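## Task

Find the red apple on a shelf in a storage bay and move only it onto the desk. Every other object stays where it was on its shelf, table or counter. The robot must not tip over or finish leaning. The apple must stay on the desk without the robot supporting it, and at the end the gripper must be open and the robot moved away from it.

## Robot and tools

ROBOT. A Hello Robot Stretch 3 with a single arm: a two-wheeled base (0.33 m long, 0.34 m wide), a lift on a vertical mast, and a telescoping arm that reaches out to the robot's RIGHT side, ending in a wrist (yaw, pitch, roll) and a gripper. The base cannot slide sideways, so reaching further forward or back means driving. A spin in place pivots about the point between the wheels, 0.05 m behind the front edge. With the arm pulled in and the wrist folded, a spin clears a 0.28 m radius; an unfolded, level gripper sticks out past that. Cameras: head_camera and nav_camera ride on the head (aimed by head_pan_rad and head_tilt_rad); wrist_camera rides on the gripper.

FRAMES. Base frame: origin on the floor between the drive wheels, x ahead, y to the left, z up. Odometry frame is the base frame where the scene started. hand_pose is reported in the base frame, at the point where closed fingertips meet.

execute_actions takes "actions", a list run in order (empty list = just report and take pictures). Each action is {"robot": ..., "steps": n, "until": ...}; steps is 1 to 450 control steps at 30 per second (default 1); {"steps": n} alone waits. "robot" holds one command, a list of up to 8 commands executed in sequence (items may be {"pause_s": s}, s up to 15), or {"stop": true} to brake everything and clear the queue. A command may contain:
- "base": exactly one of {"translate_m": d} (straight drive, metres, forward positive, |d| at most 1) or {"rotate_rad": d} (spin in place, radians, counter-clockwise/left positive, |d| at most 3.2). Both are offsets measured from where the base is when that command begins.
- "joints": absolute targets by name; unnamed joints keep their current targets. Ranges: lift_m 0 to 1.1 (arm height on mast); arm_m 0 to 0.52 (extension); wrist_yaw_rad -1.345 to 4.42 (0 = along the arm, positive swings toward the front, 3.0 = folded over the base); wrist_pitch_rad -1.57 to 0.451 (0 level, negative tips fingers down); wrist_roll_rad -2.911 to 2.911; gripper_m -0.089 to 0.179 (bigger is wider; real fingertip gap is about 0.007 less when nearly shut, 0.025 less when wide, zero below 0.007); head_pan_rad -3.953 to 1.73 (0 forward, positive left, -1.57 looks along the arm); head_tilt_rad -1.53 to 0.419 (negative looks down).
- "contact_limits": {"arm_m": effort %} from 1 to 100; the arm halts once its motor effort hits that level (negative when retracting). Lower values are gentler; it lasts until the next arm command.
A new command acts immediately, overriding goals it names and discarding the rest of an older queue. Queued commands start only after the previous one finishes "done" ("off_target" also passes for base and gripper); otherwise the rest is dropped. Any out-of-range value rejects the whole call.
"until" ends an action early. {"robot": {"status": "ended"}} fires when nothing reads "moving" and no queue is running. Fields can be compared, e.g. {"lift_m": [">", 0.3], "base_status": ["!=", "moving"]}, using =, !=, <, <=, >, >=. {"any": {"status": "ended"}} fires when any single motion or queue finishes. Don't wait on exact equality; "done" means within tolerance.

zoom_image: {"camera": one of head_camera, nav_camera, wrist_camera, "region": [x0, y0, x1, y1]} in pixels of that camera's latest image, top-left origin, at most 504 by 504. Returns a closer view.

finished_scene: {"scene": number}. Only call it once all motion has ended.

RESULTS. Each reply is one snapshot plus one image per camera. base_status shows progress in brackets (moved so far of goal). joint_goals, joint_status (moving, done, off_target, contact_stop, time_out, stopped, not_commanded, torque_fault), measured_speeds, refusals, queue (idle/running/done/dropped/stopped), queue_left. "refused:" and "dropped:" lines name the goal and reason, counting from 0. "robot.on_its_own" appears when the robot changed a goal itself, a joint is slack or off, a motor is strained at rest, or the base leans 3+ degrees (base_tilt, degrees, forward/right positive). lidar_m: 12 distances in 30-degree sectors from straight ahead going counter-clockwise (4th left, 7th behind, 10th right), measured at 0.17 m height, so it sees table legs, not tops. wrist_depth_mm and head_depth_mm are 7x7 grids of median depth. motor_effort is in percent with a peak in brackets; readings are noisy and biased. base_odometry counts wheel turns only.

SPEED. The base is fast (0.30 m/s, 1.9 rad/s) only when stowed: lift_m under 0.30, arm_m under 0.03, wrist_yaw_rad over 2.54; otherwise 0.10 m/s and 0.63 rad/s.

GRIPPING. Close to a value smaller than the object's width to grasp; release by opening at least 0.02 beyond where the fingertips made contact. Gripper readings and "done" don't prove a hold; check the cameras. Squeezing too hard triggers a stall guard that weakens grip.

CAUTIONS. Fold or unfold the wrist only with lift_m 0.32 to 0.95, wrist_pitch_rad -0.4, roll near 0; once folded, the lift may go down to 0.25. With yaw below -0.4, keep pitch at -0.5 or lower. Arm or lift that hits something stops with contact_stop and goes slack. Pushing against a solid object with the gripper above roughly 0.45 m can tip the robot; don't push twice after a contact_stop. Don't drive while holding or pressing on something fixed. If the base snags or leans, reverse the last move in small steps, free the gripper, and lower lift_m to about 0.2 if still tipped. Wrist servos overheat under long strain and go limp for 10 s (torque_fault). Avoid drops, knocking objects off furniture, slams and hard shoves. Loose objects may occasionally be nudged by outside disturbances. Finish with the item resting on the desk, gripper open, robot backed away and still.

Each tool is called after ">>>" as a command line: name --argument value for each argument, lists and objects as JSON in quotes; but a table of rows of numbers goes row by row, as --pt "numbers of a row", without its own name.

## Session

>>> execute_actions --actions '[{"robot":{"joints":{"head_tilt_rad":-0.4}},"steps":60,"until":{"robot":{"status":"ended"}}}]'

Scene clock: 0.80 s.
robot.base_odometry: x=+0.000 y=+0.000 heading=+0.000 (m, m, rad; robot's odometry frame)
robot.turned_by_wheels: +0.000 (rad since the last result)
robot.turned_by_imu: +0.000 (rad since the last result)
robot.base_tilt: forward=+2.0 right=+2.3 (deg)
robot.lidar_m: 3.21 1.76 1.23 1.14 1.18 1.17 1.11 1.09 0.97 1.34 0.78 0.98
robot.head_depth_mm: 1642 1659 1720 1872 2002 1655 1335 / 3212 3435 3709 2363 2072 1634 1330 / 3173 3457 3745 3094 2159 1634 1329 / 3130 3381 3607 3071 2136 1641 1328 / 3133 3375 3687 3071 2121 1634 1328 / 3058 3350 3600 3073 2132 1629 1323 / 3047 3293 2454 2887 2137 1632 1320
robot.base_status: not_commanded
robot.joint_positions: lift_m=+0.325 arm_m=+0.002 wrist_yaw_rad=+2.995 wrist_pitch_rad=-0.335 wrist_roll_rad=-0.005 gripper_m=+0.037 head_pan_rad=-0.008 head_tilt_rad=-0.395
robot.joint_goals: lift_m=+0.325 arm_m=+0.002 wrist_yaw_rad=+2.995 wrist_pitch_rad=-0.335 wrist_roll_rad=-0.005 gripper_m=+0.037 head_pan_rad=-0.008 head_tilt_rad=-0.400
robot.joint_status: lift_m=not_commanded arm_m=not_commanded wrist_yaw_rad=not_commanded wrist_pitch_rad=not_commanded wrist_roll_rad=not_commanded gripper_m=not_commanded head_pan_rad=not_commanded head_tilt_rad=done
robot.measured_speeds: translate_m=+0.000 rotate_rad=+0.000 lift_m=+0.000 arm_m=+0.000 wrist_yaw_rad=+0.000 wrist_pitch_rad=+0.000 wrist_roll_rad=+0.000 head_pan_rad=+0.000 head_tilt_rad=+0.000
robot: refusals=0 queue=done queue_left=0
robot.motor_effort: left_wheel=+1(1) right_wheel=+0(0) lift_m=+22(22) arm_m=+0(0) wrist_yaw_rad=+1(0) wrist_pitch_rad=+6(6) wrist_roll_rad=+0(0) gripper_m=-1(0) head_pan_rad=+1(1) head_tilt_rad=-2(19) (%)
robot.hand_pose: x=+0.0130 y=+0.0846 z=+0.3569 quat_wxyz=(+0.169, +0.702, +0.067, +0.689) (m; robot's base frame)
robot.wrist_depth_mm: 985 - - - - - - / - - - - - - - / - - - - - - - / 961 - - - - - - / 748 - 816 800 808 817 837 / 624 627 - 647 671 656 671 / 531 540 525 549 529 562 562
pictures: head_camera (sideways: a quarter turn clockwise sets it upright), nav_camera (sideways: a quarter turn counterclockwise sets it upright), wrist_camera
camera_calibration (this result's frames):
head_camera: T_world_to_cam=[[-0.429887, -0.00143218, -0.902882, 1.19834], [0.0349912, 0.999221, -0.0182453, 0.0220186], [0.902204, -0.0394363, -0.429502, 0.5072], [0, 0, 0, 1]] pos_world=[0.0567808, -0.000283111, 1.3002]
nav_camera: T_world_to_cam=[[0.431367, -0.0351098, 0.901493, -1.13833], [-0.0391276, -0.99903, -0.0201858, 0.0793281], [0.901328, -0.0265658, -0.432323, 0.510666], [0, 0, 0, 1]] pos_world=[0.0338645, 0.0528508, 1.24857]
wrist_camera: T_world_to_cam=[[0.982329, -0.182856, 0.0399263, -0.0154217], [-0.0446142, -0.435942, -0.898868, 0.405406], [0.181769, 0.881203, -0.436396, 0.24107], [0, 0, 0, 1]] pos_world=[-0.0105829, -0.038518, 0.470225]
Images, in order (width x height): head_camera 896x504, nav_camera 672x504, wrist_camera 644x364.

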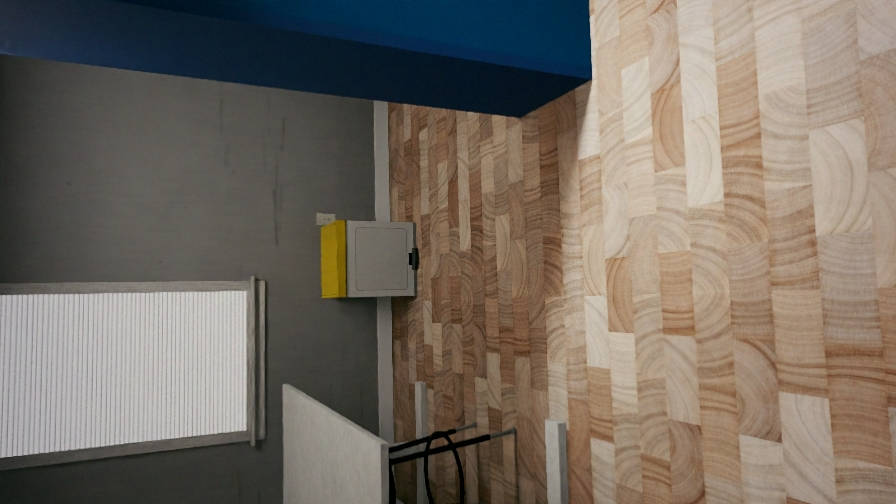

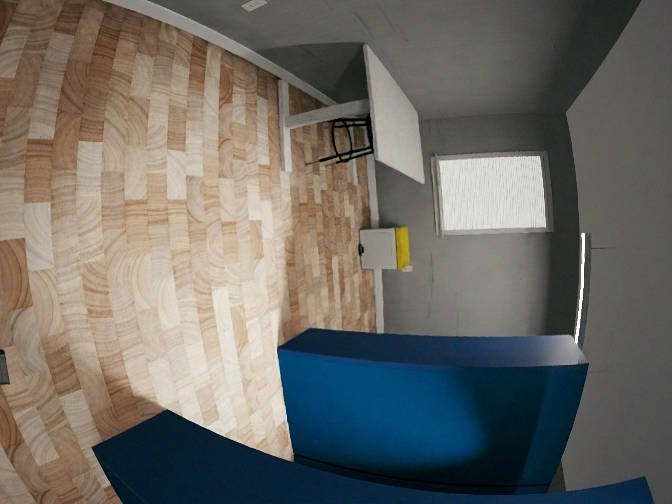

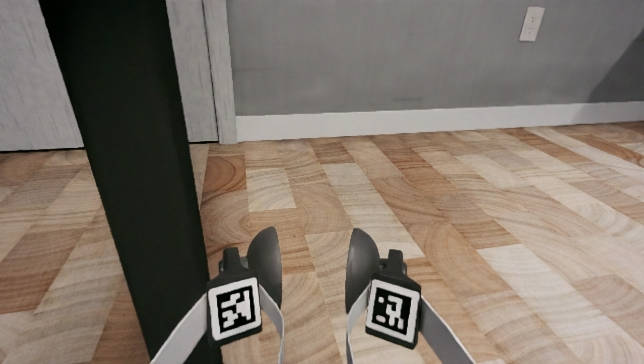

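>>> execute_actions --actions '[{"robot":[{"base":{"translate_m":-0.08},"joints":{"lift_m":0.27}},{"base":{"rotate_rad":-1.515}},{"base":{"translate_m":1.0},"joints":{"head_pan_rad":-0.9,"head_tilt_rad":-0.5}}],"steps":450,"until":{"robot":{"status":"ended"}}}]'

Scene clock: 9.73 s.
robot.base_odometry: x=-0.024 y=-0.998 heading=-1.515 (m, m, rad; robot's odometry frame)
robot.turned_by_wheels: -1.515 (rad since the last result)
robot.turned_by_imu: -1.499 (rad since the last result)
robot.base_tilt: forward=+2.0 right=+2.3 (deg)
robot.lidar_m: 1.26 0.48 0.35 0.34 0.35 2.24 2.13 1.46 0.62 0.93 0.85 0.84
robot.head_depth_mm: 873 943 936 673 1120 888 1131 / 934 1008 926 712 1117 911 1179 / 903 1012 926 1282 1110 1288 1174 / 790 872 901 1098 1113 1337 1220 / 700 766 832 956 1072 1272 1245 / 695 781 911 1415 1597 1454 1244 / 1413 1533 1177 1483 1762 1499 1245
robot.base_status: done (translate_m +1.0000 of +1.0000)
robot.joint_positions: lift_m=+0.270 arm_m=+0.002 wrist_yaw_rad=+2.995 wrist_pitch_rad=-0.337 wrist_roll_rad=-0.005 gripper_m=+0.037 head_pan_rad=-0.893 head_tilt_rad=-0.494
robot.joint_goals: lift_m=+0.270 arm_m=+0.002 wrist_yaw_rad=+2.995 wrist_pitch_rad=-0.337 wrist_roll_rad=-0.005 gripper_m=+0.037 head_pan_rad=-0.900 head_tilt_rad=-0.500
robot.joint_status: lift_m=done arm_m=not_commanded wrist_yaw_rad=not_commanded wrist_pitch_rad=not_commanded wrist_roll_rad=not_commanded gripper_m=not_commanded head_pan_rad=done head_tilt_rad=done
robot.measured_speeds: translate_m=+0.000 rotate_rad=+0.000 lift_m=+0.000 arm_m=+0.000 wrist_yaw_rad=+0.000 wrist_pitch_rad=+0.000 wrist_roll_rad=+0.000 head_pan_rad=+0.000 head_tilt_rad=+0.000
robot: refusals=0 queue=done queue_left=0
robot.motor_effort: left_wheel=+2(14) right_wheel=-2(10) lift_m=+19(23) arm_m=+0(0) wrist_yaw_rad=+0(0) wrist_pitch_rad=+6(6) wrist_roll_rad=+0(0) gripper_m=+0(0) head_pan_rad=-2(31) head_tilt_rad=-1(10) (%)
robot.hand_pose: x=+0.0130 y=+0.0845 z=+0.3015 quat_wxyz=(+0.169, +0.702, +0.068, +0.689) (m; robot's base frame)
robot.wrist_depth_mm: 316 - 341 357 367 385 399 / 337 - 364 382 395 418 433 / 364 - 391 408 428 448 471 / 396 - 420 443 468 490 518 / 437 - 457 481 509 541 571 / 532 467 - 524 552 576 593 / 467 481 - 496 471 493 494
pictures: head_camera (sideways: a quarter turn clockwise sets it upright), nav_camera (sideways: a quarter turn counterclockwise sets it upright), wrist_camera
camera_calibration (this result's frames):
head_camera: T_world_to_cam=[[-0.328464, 0.399992, -0.855639, 1.1361], [0.794033, 0.607518, -0.0208135, 0.0207294], [0.511491, -0.686242, -0.517155, 0.623636], [0, 0, 0, 1]] pos_world=[0.0377236, -0.0390588, 1.29504]
nav_camera: T_world_to_cam=[[0.301038, -0.424175, 0.85408, -1.07569], [-0.798891, -0.601235, -0.0170153, 0.0798325], [0.52072, -0.677194, -0.519864, 0.626895], [0, 0, 0, 1]] pos_world=[0.0611651, 0.0162456, 1.24599]
wrist_camera: T_world_to_cam=[[0.982336, -0.182807, 0.0399731, -0.0132359], [-0.0447801, -0.43706, -0.898317, 0.355463], [0.181689, 0.880659, -0.437526, 0.217412], [0, 0, 0, 1]] pos_world=[-0.0105816, -0.0385266, 0.414971]
Images, in order (width x height): head_camera 896x504, nav_camera 672x504, wrist_camera 644x364.

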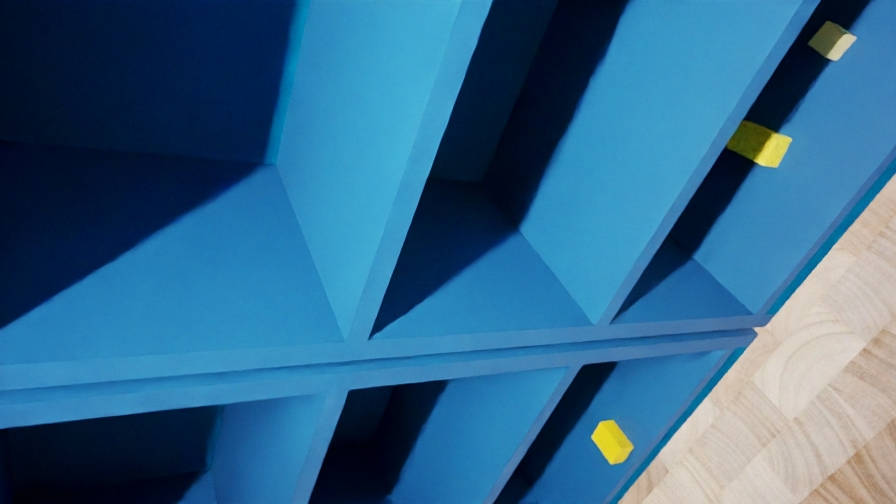

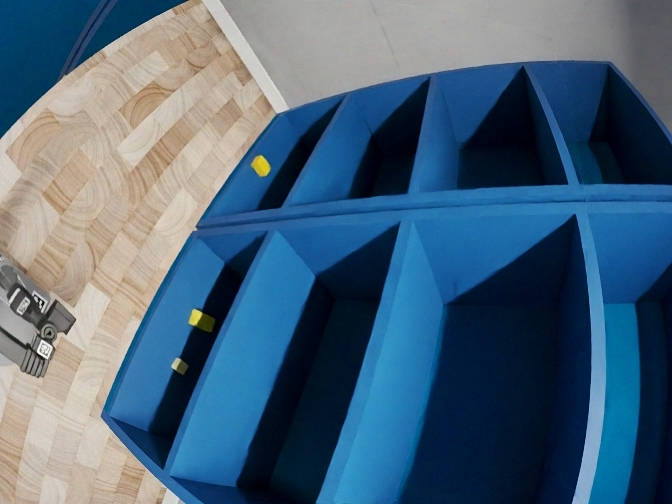

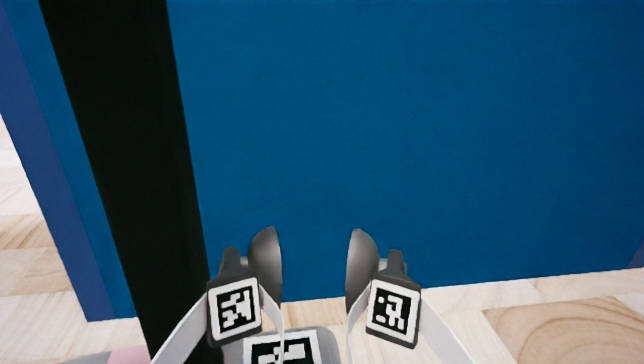

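>>> execute_actions --actions '[{"robot":[{"base":{"translate_m":-0.66}},{"base":{"rotate_rad":1.57}},{"base":{"translate_m":1.0}},{"base":{"translate_m":0.37}},{"base":{"rotate_rad":-1.585}},{"base":{"translate_m":0.6},"joints":{"head_pan_rad":-1.0}}],"steps":450,"until":{"robot":{"status":"ended"}}},{"steps":450,"until":{"robot":{"status":"ended"}}}]'

Scene clock: 29.77 s.
robot.base_odometry: x=+1.331 y=-0.864 heading=-1.530 (m, m, rad; robot's odometry frame)
robot.turned_by_wheels: -0.015 (rad since the last result)
robot.turned_by_imu: -0.016 (rad since the last result)
robot.base_tilt: forward=+2.0 right=+2.3 (deg)
robot.lidar_m: 1.38 0.50 0.37 0.35 0.37 1.77 2.10 2.18 0.58 0.64 0.95 0.88
robot.head_depth_mm: 828 896 924 637 1121 886 1122 / 872 948 929 671 1115 885 1176 / 919 1007 926 708 1114 939 1176 / 972 1068 924 1304 1105 1297 1191 / 891 971 920 1157 1110 1361 1227 / 784 843 861 995 1066 1292 1243 / 698 757 836 979 1190 1450 1240
robot.base_status: done (translate_m +0.6000 of +0.6000)
robot.joint_positions: lift_m=+0.270 arm_m=+0.002 wrist_yaw_rad=+2.995 wrist_pitch_rad=-0.337 wrist_roll_rad=-0.005 gripper_m=+0.037 head_pan_rad=-0.993 head_tilt_rad=-0.494
robot.joint_goals: lift_m=+0.270 arm_m=+0.002 wrist_yaw_rad=+2.995 wrist_pitch_rad=-0.337 wrist_roll_rad=-0.005 gripper_m=+0.037 head_pan_rad=-1.000 head_tilt_rad=-0.500
robot.joint_status: lift_m=done arm_m=not_commanded wrist_yaw_rad=not_commanded wrist_pitch_rad=not_commanded wrist_roll_rad=not_commanded gripper_m=not_commanded head_pan_rad=done head_tilt_rad=done
robot.measured_speeds: translate_m=+0.000 rotate_rad=+0.000 lift_m=+0.000 arm_m=+0.000 wrist_yaw_rad=+0.000 wrist_pitch_rad=+0.000 wrist_roll_rad=+0.000 head_pan_rad=+0.000 head_tilt_rad=+0.000
robot: refusals=0 queue=done queue_left=0
robot.motor_effort: left_wheel=+2(12) right_wheel=-2(13) lift_m=+20(20) arm_m=-1(1) wrist_yaw_rad=-1(1) wrist_pitch_rad=+6(6) wrist_roll_rad=+0(0) gripper_m=+0(0) head_pan_rad=-2(11) head_tilt_rad=-3(2) (%)
robot.hand_pose: x=+0.0130 y=+0.0844 z=+0.3015 quat_wxyz=(+0.169, +0.702, +0.068, +0.689) (m; robot's base frame)
robot.wrist_depth_mm: - - 353 369 383 404 423 / - - 380 394 415 432 457 / - - 404 428 447 474 496 / 852 - 439 463 487 518 548 / 666 - 470 500 530 564 613 / 547 548 - 531 576 588 587 / 462 482 - 499 465 489 499
pictures: head_camera (sideways: a quarter turn clockwise sets it upright), nav_camera (sideways: a quarter turn counterclockwise sets it upright), wrist_camera
camera_calibration (this result's frames):
head_camera: T_world_to_cam=[[-0.286968, 0.430892, -0.855559, 1.13574], [0.850709, 0.525225, -0.0208173, 0.0203887], [0.440391, -0.733805, -0.517286, 0.624241], [0, 0, 0, 1]] pos_world=[0.0336662, -0.0420195, 1.29503]
nav_camera: T_world_to_cam=[[0.257264, -0.452216, 0.854, -1.07532], [-0.854918, -0.518484, -0.0170103, 0.0801678], [0.450477, -0.725724, -0.519995, 0.627494], [0, 0, 0, 1]] pos_world=[0.062507, 0.010675, 1.24598]
wrist_camera: T_world_to_cam=[[0.982336, -0.182804, 0.0399762, -0.0132427], [-0.0447905, -0.437132, -0.898282, 0.35542], [0.181684, 0.880624, -0.437598, 0.217465], [0, 0, 0, 1]] pos_world=[-0.0105816, -0.0385599, 0.414959]
Images, in order (width x height): head_camera 896x504, nav_camera 672x504, wrist_camera 644x364.

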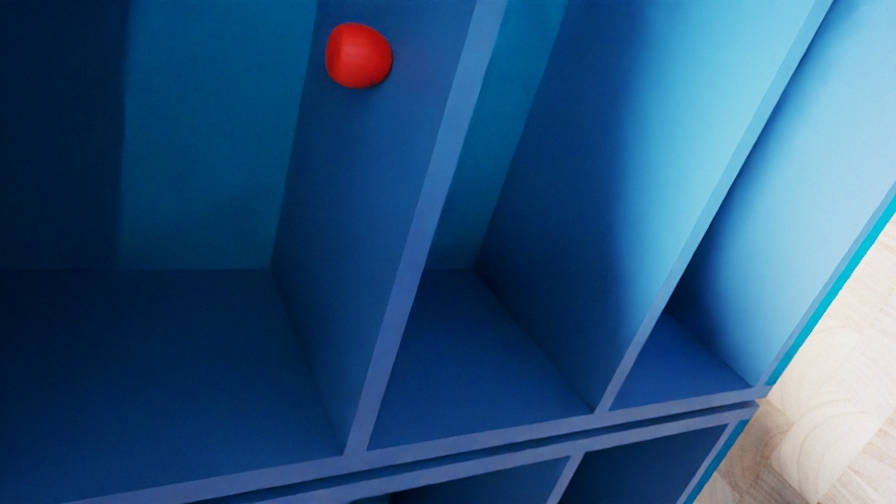

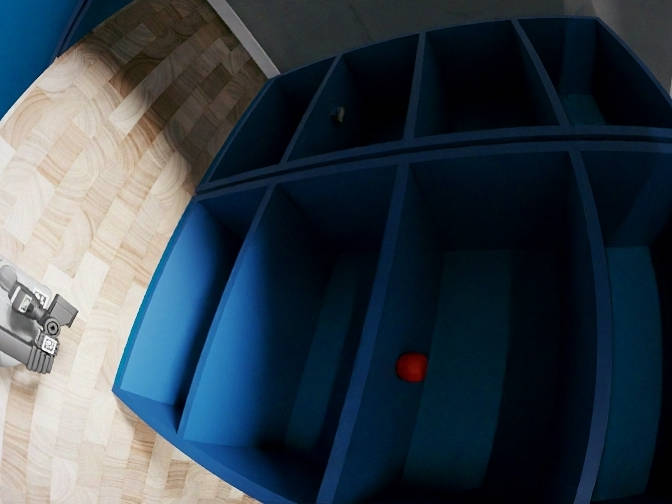

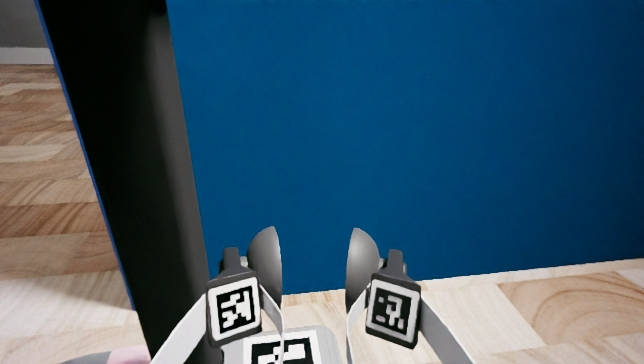

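>>> execute_actions --actions '[{"robot":[{"base":{"translate_m":0.22},"joints":{"head_pan_rad":-1.57,"head_tilt_rad":-0.5,"lift_m":0.45,"wrist_pitch_rad":-0.4}},{"joints":{"wrist_yaw_rad":0,"lift_m":0.9,"gripper_m":0.179}},{"joints":{"wrist_pitch_rad":-0.2,"lift_m":1.01}},{"joints":{"arm_m":0.25},"contact_limits":{"arm_m":15}}],"steps":450,"until":{"robot":{"status":"ended"}}}]'

Scene clock: 42.97 s.
robot.base_odometry: x=+1.340 y=-1.084 heading=-1.530 (m, m, rad; robot's odometry frame)
robot.turned_by_wheels: +0.000 (rad since the last result)
robot.turned_by_imu: -0.001 (rad since the last result)
robot.base_tilt: forward=+2.0 right=+2.3 (deg)
robot.lidar_m: 1.38 0.50 0.37 0.36 0.37 0.50 2.32 2.40 0.68 1.01 0.72 1.44
robot.head_depth_mm: 827 897 - 672 1040 914 1061 / 826 896 - 636 1116 912 1183 / 825 895 - 904 1114 911 1176 / 825 906 887 685 1110 910 1170 / 825 903 958 665 1108 909 1173 / 822 905 914 662 1108 905 1170 / 821 901 907 660 1104 904 1170
robot.base_status: done (translate_m +0.2200 of +0.2200)
robot.joint_positions: lift_m=+1.010 arm_m=+0.250 wrist_yaw_rad=+0.001 wrist_pitch_rad=-0.222 wrist_roll_rad=-0.005 gripper_m=+0.179 head_pan_rad=-1.563 head_tilt_rad=-0.494
robot.joint_goals: lift_m=+1.010 arm_m=+0.250 wrist_yaw_rad=+0.000 wrist_pitch_rad=-0.200 wrist_roll_rad=-0.005 gripper_m=+0.179 head_pan_rad=-1.570 head_tilt_rad=-0.500
robot.joint_status: lift_m=done arm_m=done wrist_yaw_rad=done wrist_pitch_rad=done wrist_roll_rad=not_commanded gripper_m=done head_pan_rad=done head_tilt_rad=done
robot.measured_speeds: translate_m=+0.000 rotate_rad=+0.000 lift_m=+0.000 arm_m=+0.000 wrist_yaw_rad=+0.000 wrist_pitch_rad=+0.000 wrist_roll_rad=+0.000 head_pan_rad=+0.000 head_tilt_rad=+0.000
robot: refusals=0 queue=done queue_left=0
robot.motor_effort: left_wheel=+2(12) right_wheel=-2(8) lift_m=+26(31) arm_m=+2(1) wrist_yaw_rad=-2(5) wrist_pitch_rad=+8(10) wrist_roll_rad=+0(0) gripper_m=+0(83) head_pan_rad=-2(22) head_tilt_rad=-3(2) (%)
robot.contact_limits: arm_m 15 (drawing in: default 21, maximum 34; extending or still: default 28, maximum 46)
robot.hand_pose: x=-0.0211 y=-0.6393 z=+1.0685 quat_wxyz=(+0.705, +0.079, -0.701, -0.078) (m; robot's base frame)
robot.wrist_depth_mm: 470 469 472 476 478 480 456 / 487 491 493 507 508 508 452 / 520 524 527 532 537 537 452 / 443 449 462 471 484 499 434 / 327 333 335 228 346 355 359 / - 262 264 246 271 274 291 / - 215 217 219 222 224 -
pictures: head_camera (sideways: a quarter turn clockwise sets it upright), nav_camera (sideways: a quarter turn counterclockwise sets it upright), wrist_camera
camera_calibration (this result's frames):
head_camera: T_world_to_cam=[[-0.00895578, 0.517628, -0.855559, 1.13405], [0.999637, -0.0171125, -0.0208173, 0.0194802], [-0.0254164, -0.855435, -0.517287, 0.627083], [0, 0, 0, 1]] pos_world=[0.00662131, -0.050252, 1.29503]
nav_camera: T_world_to_cam=[[-0.0275591, -0.519543, 0.854, -1.07359], [-0.999541, 0.0250599, -0.0170103, 0.0810499], [-0.0125636, -0.854077, -0.519995, 0.630319], [0, 0, 0, 1]] pos_world=[0.0593448, -0.021464, 1.24598]
wrist_camera: T_world_to_cam=[[-0.998571, 0.0399656, 0.035489, -0.037383], [-0.0201361, 0.333763, -0.942442, 1.26706], [-0.0495102, -0.941809, -0.332481, -0.0856865], [0, 0, 0, 1]] pos_world=[-0.0160584, -0.502103, 1.16697]
Images, in order (width x height): head_camera 896x504, nav_camera 672x504, wrist_camera 644x364.

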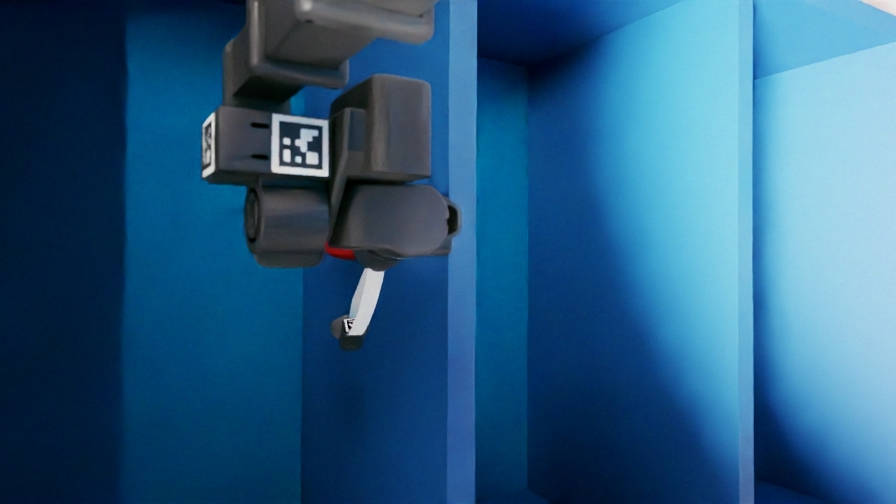

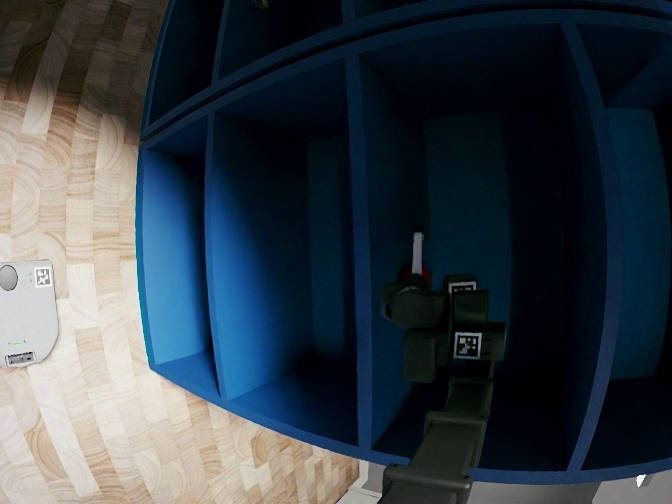

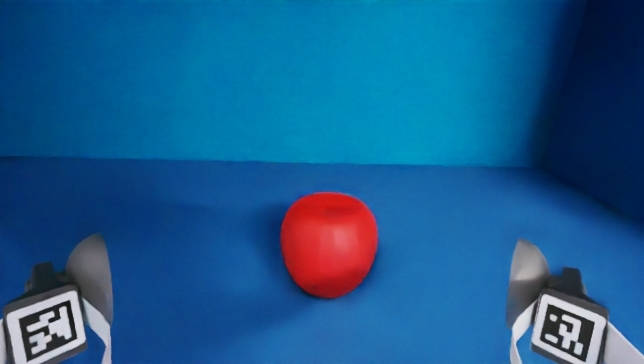

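>>> execute_actions --actions '[{"robot":[{"joints":{"lift_m":0.98,"arm_m":0.345},"base":{"translate_m":-0.01}},{"joints":{"gripper_m":0.03}},{"joints":{"lift_m":1.01}},{"joints":{"arm_m":0.0}}],"steps":450,"until":{"robot":{"status":"ended"}}}]'

Scene clock: 51.87 s.
robot.base_odometry: x=+1.340 y=-1.074 heading=-1.530 (m, m, rad; robot's odometry frame)
robot.turned_by_wheels: +0.000 (rad since the last result)
robot.turned_by_imu: -0.001 (rad since the last result)
robot.base_tilt: forward=+2.0 right=+2.3 (deg)
robot.lidar_m: 1.38 0.50 0.37 0.35 0.37 0.50 2.31 2.40 0.67 1.01 0.72 0.79
robot.head_depth_mm: 830 910 923 - - - - / 824 908 931 669 - - - / 824 908 927 690 - - - / 823 907 925 668 - 879 1167 / 825 904 919 664 1109 909 1170 / 823 906 917 661 1105 906 1171 / 823 904 912 659 1105 907 1171
robot.base_status: done (translate_m -0.0100 of -0.0100)
robot.joint_positions: lift_m=+1.010 arm_m=+0.002 wrist_yaw_rad=-0.001 wrist_pitch_rad=-0.235 wrist_roll_rad=-0.005 gripper_m=+0.031 head_pan_rad=-1.563 head_tilt_rad=-0.494
robot.joint_goals: lift_m=+1.010 arm_m=+0.000 wrist_yaw_rad=+0.000 wrist_pitch_rad=-0.200 wrist_roll_rad=-0.005 gripper_m=+0.030 head_pan_rad=-1.570 head_tilt_rad=-0.500
robot.joint_status: lift_m=done arm_m=done wrist_yaw_rad=done wrist_pitch_rad=done wrist_roll_rad=not_commanded gripper_m=done head_pan_rad=done head_tilt_rad=done
robot.measured_speeds: translate_m=+0.000 rotate_rad=+0.000 lift_m=+0.000 arm_m=+0.000 wrist_yaw_rad=+0.000 wrist_pitch_rad=+0.000 wrist_roll_rad=+0.000 head_pan_rad=+0.000 head_tilt_rad=+0.000
robot: refusals=0 queue=done queue_left=0
robot.motor_effort: left_wheel=+2(4) right_wheel=-1(8) lift_m=+26(27) arm_m=-3(2) wrist_yaw_rad=+1(2) wrist_pitch_rad=+13(13) wrist_roll_rad=+0(0) gripper_m=-19(93) head_pan_rad=-2(2) head_tilt_rad=-2(1) (%)
robot.hand_pose: x=-0.0218 y=-0.3907 z=+1.0653 quat_wxyz=(+0.704, +0.083, -0.700, -0.084) (m; robot's base frame)
robot.wrist_depth_mm: 662 703 706 706 719 645 438 / 661 739 762 756 770 636 434 / 605 677 708 723 757 621 436 / 423 437 449 458 467 477 420 / 352 358 353 150 362 372 374 / 665 914 126 120 130 635 436 / 677 791 130 118 757 592 456
pictures: head_camera (sideways: a quarter turn clockwise sets it upright), nav_camera (sideways: a quarter turn counterclockwise sets it upright), wrist_camera
camera_calibration (this result's frames):
head_camera: T_world_to_cam=[[-0.00895553, 0.517628, -0.855559, 1.13405], [0.999637, -0.017113, -0.0208173, 0.0194802], [-0.0254168, -0.855435, -0.517286, 0.627082], [0, 0, 0, 1]] pos_world=[0.00662129, -0.050252, 1.29503]
nav_camera: T_world_to_cam=[[-0.0275594, -0.519543, 0.854, -1.07359], [-0.999541, 0.0250604, -0.0170103, 0.08105], [-0.012564, -0.854077, -0.519995, 0.630319], [0, 0, 0, 1]] pos_world=[0.0593448, -0.021464, 1.24598]
wrist_camera: T_world_to_cam=[[-0.998461, 0.0421688, 0.0360211, -0.0475607], [-0.0192296, 0.345977, -0.938046, 1.18113], [-0.0520187, -0.937295, -0.344634, 0.162046], [0, 0, 0, 1]] pos_world=[-0.0163454, -0.254753, 1.16551]
Images, in order (width x height): head_camera 896x504, nav_camera 672x504, wrist_camera 644x364.

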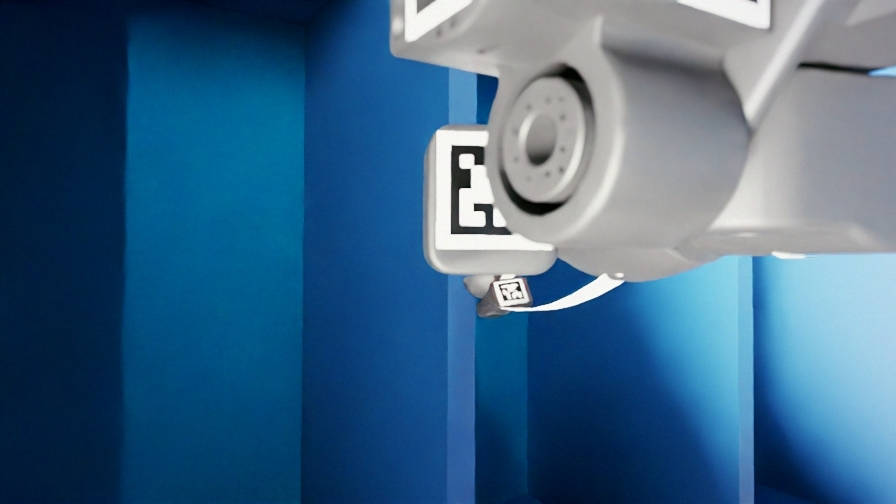

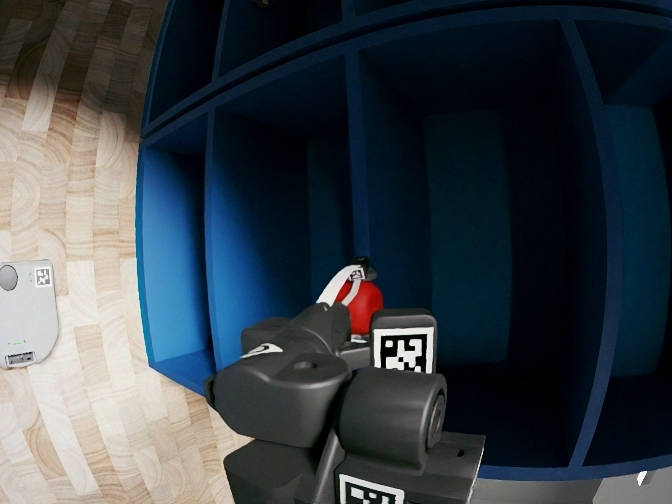

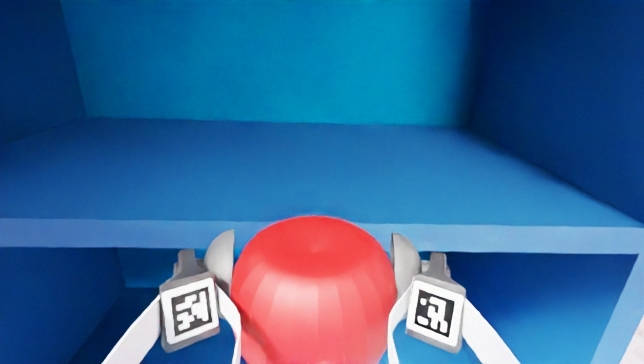

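>>> execute_actions --actions '[{"robot":[{"base":{"translate_m":-1.0},"joints":{"lift_m":0.85}},{"base":{"translate_m":-0.4}},{"base":{"rotate_rad":-2.63},"joints":{"head_tilt_rad":-0.6}}],"steps":450,"until":{"robot":{"status":"ended"}}},{"steps":450,"until":{"robot":{"status":"ended"}}}]'

Scene clock: 74.03 s.
robot.base_odometry: x=+1.283 y=+0.325 heading=+2.123 (m, m, rad; robot's odometry frame)
robot.turned_by_wheels: -2.630 (rad since the last result)
robot.turned_by_imu: -2.620 (rad since the last result)
robot.base_tilt: forward=+2.0 right=+2.3 (deg)
robot.lidar_m: 0.95 1.29 2.39 1.40 1.31 1.43 1.05 2.00 1.27 0.77 0.96 0.92
robot.head_depth_mm: 1964 2108 1452 2122 1720 1454 - / 2059 2219 1360 1018 1662 1464 - / 1952 2050 1355 970 782 1424 - / 1594 1749 1348 969 779 - 1160 / 1349 1485 1339 964 1086 1325 1187 / 1168 1269 1286 964 1597 1394 1187 / 1028 1112 1177 998 1441 1394 1179
robot.base_status: done (rotate_rad -2.6299 of -2.6300)
robot.joint_positions: lift_m=+0.850 arm_m=+0.002 wrist_yaw_rad=-0.001 wrist_pitch_rad=-0.236 wrist_roll_rad=-0.005 gripper_m=+0.031 head_pan_rad=-1.563 head_tilt_rad=-0.592
robot.joint_goals: lift_m=+0.850 arm_m=+0.000 wrist_yaw_rad=+0.000 wrist_pitch_rad=-0.200 wrist_roll_rad=-0.005 gripper_m=+0.030 head_pan_rad=-1.570 head_tilt_rad=-0.600
robot.joint_status: lift_m=done arm_m=done wrist_yaw_rad=done wrist_pitch_rad=done wrist_roll_rad=not_commanded gripper_m=done head_pan_rad=done head_tilt_rad=done
robot.measured_speeds: translate_m=+0.000 rotate_rad=+0.000 lift_m=+0.000 arm_m=+0.000 wrist_yaw_rad=+0.000 wrist_pitch_rad=+0.000 wrist_roll_rad=+0.000 head_pan_rad=+0.000 head_tilt_rad=+0.000
robot: refusals=0 queue=done queue_left=0
robot.motor_effort: left_wheel=+2(7) right_wheel=-2(9) lift_m=+20(26) arm_m=-3(3) wrist_yaw_rad=+0(1) wrist_pitch_rad=+13(13) wrist_roll_rad=+0(0) gripper_m=-19(19) head_pan_rad=-2(2) head_tilt_rad=-2(12) (%)
robot.hand_pose: x=-0.0218 y=-0.3907 z=+0.9056 quat_wxyz=(+0.704, +0.083, -0.700, -0.084) (m; robot's base frame)
robot.wrist_depth_mm: 692 850 - - - - - / 701 859 - - - - - / 730 912 - - - - - / 693 723 742 746 777 - - / 731 563 538 149 587 - - / 774 966 126 120 130 - - / 812 959 130 117 348 - -
pictures: head_camera (sideways: a quarter turn clockwise sets it upright), nav_camera (sideways: a quarter turn counterclockwise sets it upright), wrist_camera
camera_calibration (this result's frames):
head_camera: T_world_to_cam=[[-0.00957716, 0.598836, -0.800815, 1.06267], [0.99962, -0.0149593, -0.023141, 0.0225027], [-0.0258373, -0.800732, -0.598465, 0.732699], [0, 0, 0, 1]] pos_world=[0.00661418, -0.0493338, 1.29002]
nav_camera: T_world_to_cam=[[-0.026939, -0.60059, 0.799103, -1.00201], [-0.999553, 0.0265689, -0.0137278, 0.0767747], [-0.0129865, -0.799115, -0.601037, 0.735758], [0, 0, 0, 1]] pos_world=[0.059302, -0.0158843, 1.24398]
wrist_camera: T_world_to_cam=[[-0.998461, 0.042159, 0.0360307, -0.0418217], [-0.0192269, 0.346249, -0.937945, 1.03133], [-0.0520185, -0.937195, -0.344906, 0.107318], [0, 0, 0, 1]] pos_world=[-0.0163456, -0.254756, 1.00585]
Images, in order (width x height): head_camera 896x504, nav_camera 672x504, wrist_camera 644x364.

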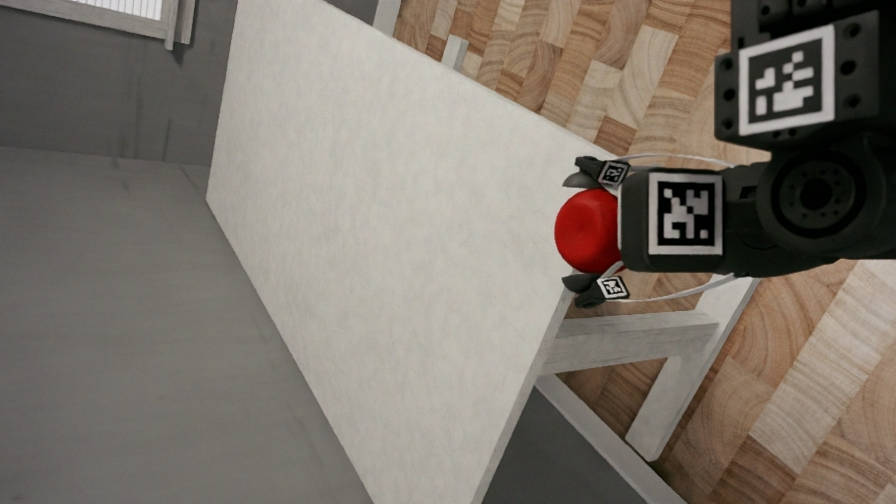

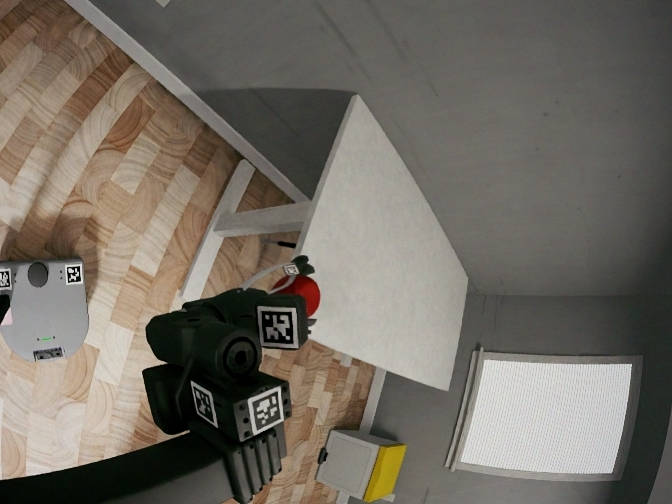

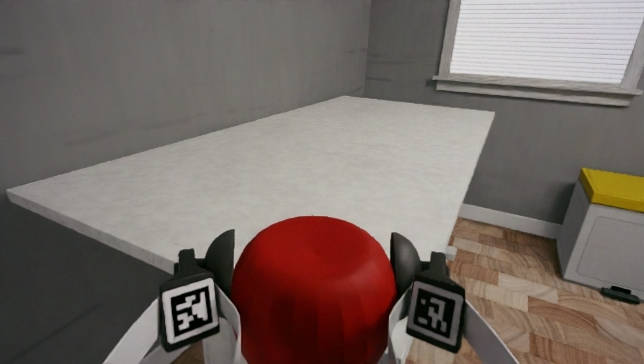

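>>> execute_actions --actions '[{"robot":[{"joints":{"arm_m":0.46,"lift_m":0.77}},{"joints":{"lift_m":0.72}}],"steps":450,"until":{"robot":{"status":"ended"}}},{"robot":[{"joints":{"gripper_m":0.179}},{"joints":{"lift_m":0.81}},{"joints":{"arm_m":0.05}}],"steps":450,"until":{"robot":{"status":"ended"}}}]'

Scene clock: 87.30 s.
robot.base_odometry: x=+1.283 y=+0.325 heading=+2.123 (m, m, rad; robot's odometry frame)
robot.turned_by_wheels: +0.000 (rad since the last result)
robot.turned_by_imu: -0.002 (rad since the last result)
robot.base_tilt: forward=+2.1 right=+2.2 (deg)
robot.lidar_m: 0.95 1.29 2.40 1.41 1.32 1.42 1.04 2.01 1.28 0.77 0.95 0.92
robot.head_depth_mm: 1951 2118 1449 2124 1720 1514 - / 2071 2218 1367 1011 1644 - - / 1936 2045 1353 973 781 - - / 1591 1748 1345 935 804 - 1188 / 1353 1479 1341 968 941 1325 1188 / 1171 1266 1286 962 1603 1394 1186 / 1030 1111 1182 997 1439 1387 1184
robot.base_status: done (rotate_rad -2.6299 of -2.6300)
robot.joint_positions: lift_m=+0.810 arm_m=+0.050 wrist_yaw_rad=-0.001 wrist_pitch_rad=-0.223 wrist_roll_rad=-0.005 gripper_m=+0.179 head_pan_rad=-1.563 head_tilt_rad=-0.593
robot.joint_goals: lift_m=+0.810 arm_m=+0.050 wrist_yaw_rad=+0.000 wrist_pitch_rad=-0.200 wrist_roll_rad=-0.005 gripper_m=+0.179 head_pan_rad=-1.570 head_tilt_rad=-0.600
robot.joint_status: lift_m=done arm_m=done wrist_yaw_rad=done wrist_pitch_rad=done wrist_roll_rad=not_commanded gripper_m=done head_pan_rad=done head_tilt_rad=done
robot.measured_speeds: translate_m=+0.000 rotate_rad=+0.000 lift_m=+0.000 arm_m=+0.000 wrist_yaw_rad=+0.000 wrist_pitch_rad=+0.000 wrist_roll_rad=+0.000 head_pan_rad=+0.000 head_tilt_rad=+0.000
robot: refusals=0 queue=done queue_left=0
robot.motor_effort: left_wheel=+2(3) right_wheel=-2(2) lift_m=+26(28) arm_m=-3(2) wrist_yaw_rad=+2(1) wrist_pitch_rad=+8(13) wrist_roll_rad=+0(0) gripper_m=+0(86) head_pan_rad=-2(2) head_tilt_rad=-3(3) (%)
robot.hand_pose: x=-0.0218 y=-0.4398 z=+0.8684 quat_wxyz=(+0.705, +0.079, -0.701, -0.079) (m; robot's base frame)
robot.wrist_depth_mm: 669 813 - - - - - / 682 835 - - - - - / 705 842 - - - - - / 631 642 654 582 691 - - / 681 471 474 482 493 - - / - 941 390 382 389 - - / - - 639 326 327 - -
pictures: head_camera (sideways: a quarter turn clockwise sets it upright), nav_camera (sideways: a quarter turn counterclockwise sets it upright), wrist_camera
camera_calibration (this result's frames):
head_camera: T_world_to_cam=[[-0.00956985, 0.599019, -0.800678, 1.06249], [0.99962, -0.0149685, -0.0231462, 0.0225094], [-0.02585, -0.800595, -0.598648, 0.732937], [0, 0, 0, 1]] pos_world=[0.00661344, -0.0493311, 1.29001]
nav_camera: T_world_to_cam=[[-0.0269463, -0.600772, 0.798966, -1.00184], [-0.999552, 0.0265865, -0.01372, 0.0767645], [-0.0129991, -0.798978, -0.60122, 0.735996], [0, 0, 0, 1]] pos_world=[0.0593016, -0.0158718, 1.24398]
wrist_camera: T_world_to_cam=[[-0.998464, 0.0425411, 0.0355014, -0.0377666], [-0.0192685, 0.334146, -0.942324, 1.01196], [-0.0519502, -0.941561, -0.332813, 0.0360507], [0, 0, 0, 1]] pos_world=[-0.0163369, -0.30259, 0.966929]
Images, in order (width x height): head_camera 896x504, nav_camera 672x504, wrist_camera 644x364.

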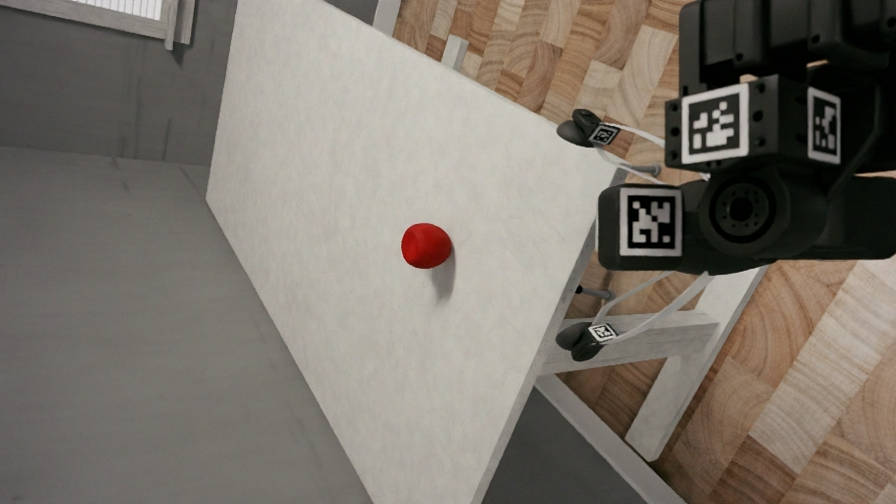

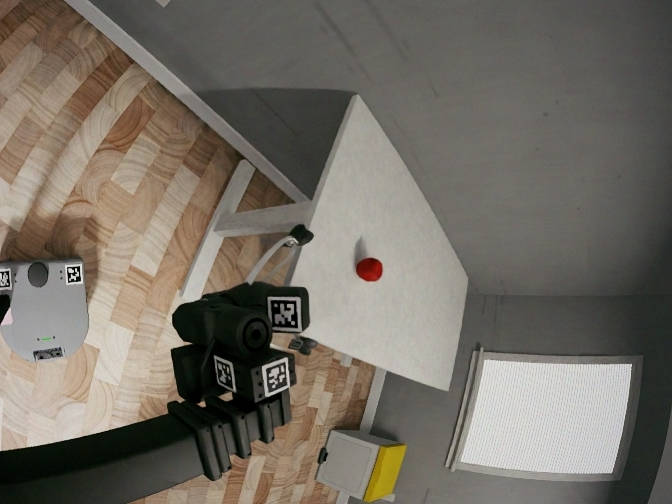

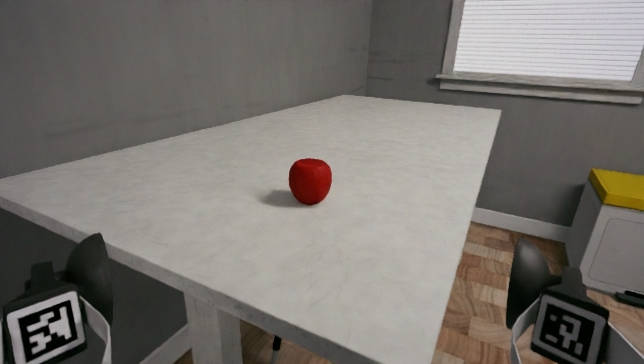

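>>> finished_scene --scene 2

The scene is finished: the task was done.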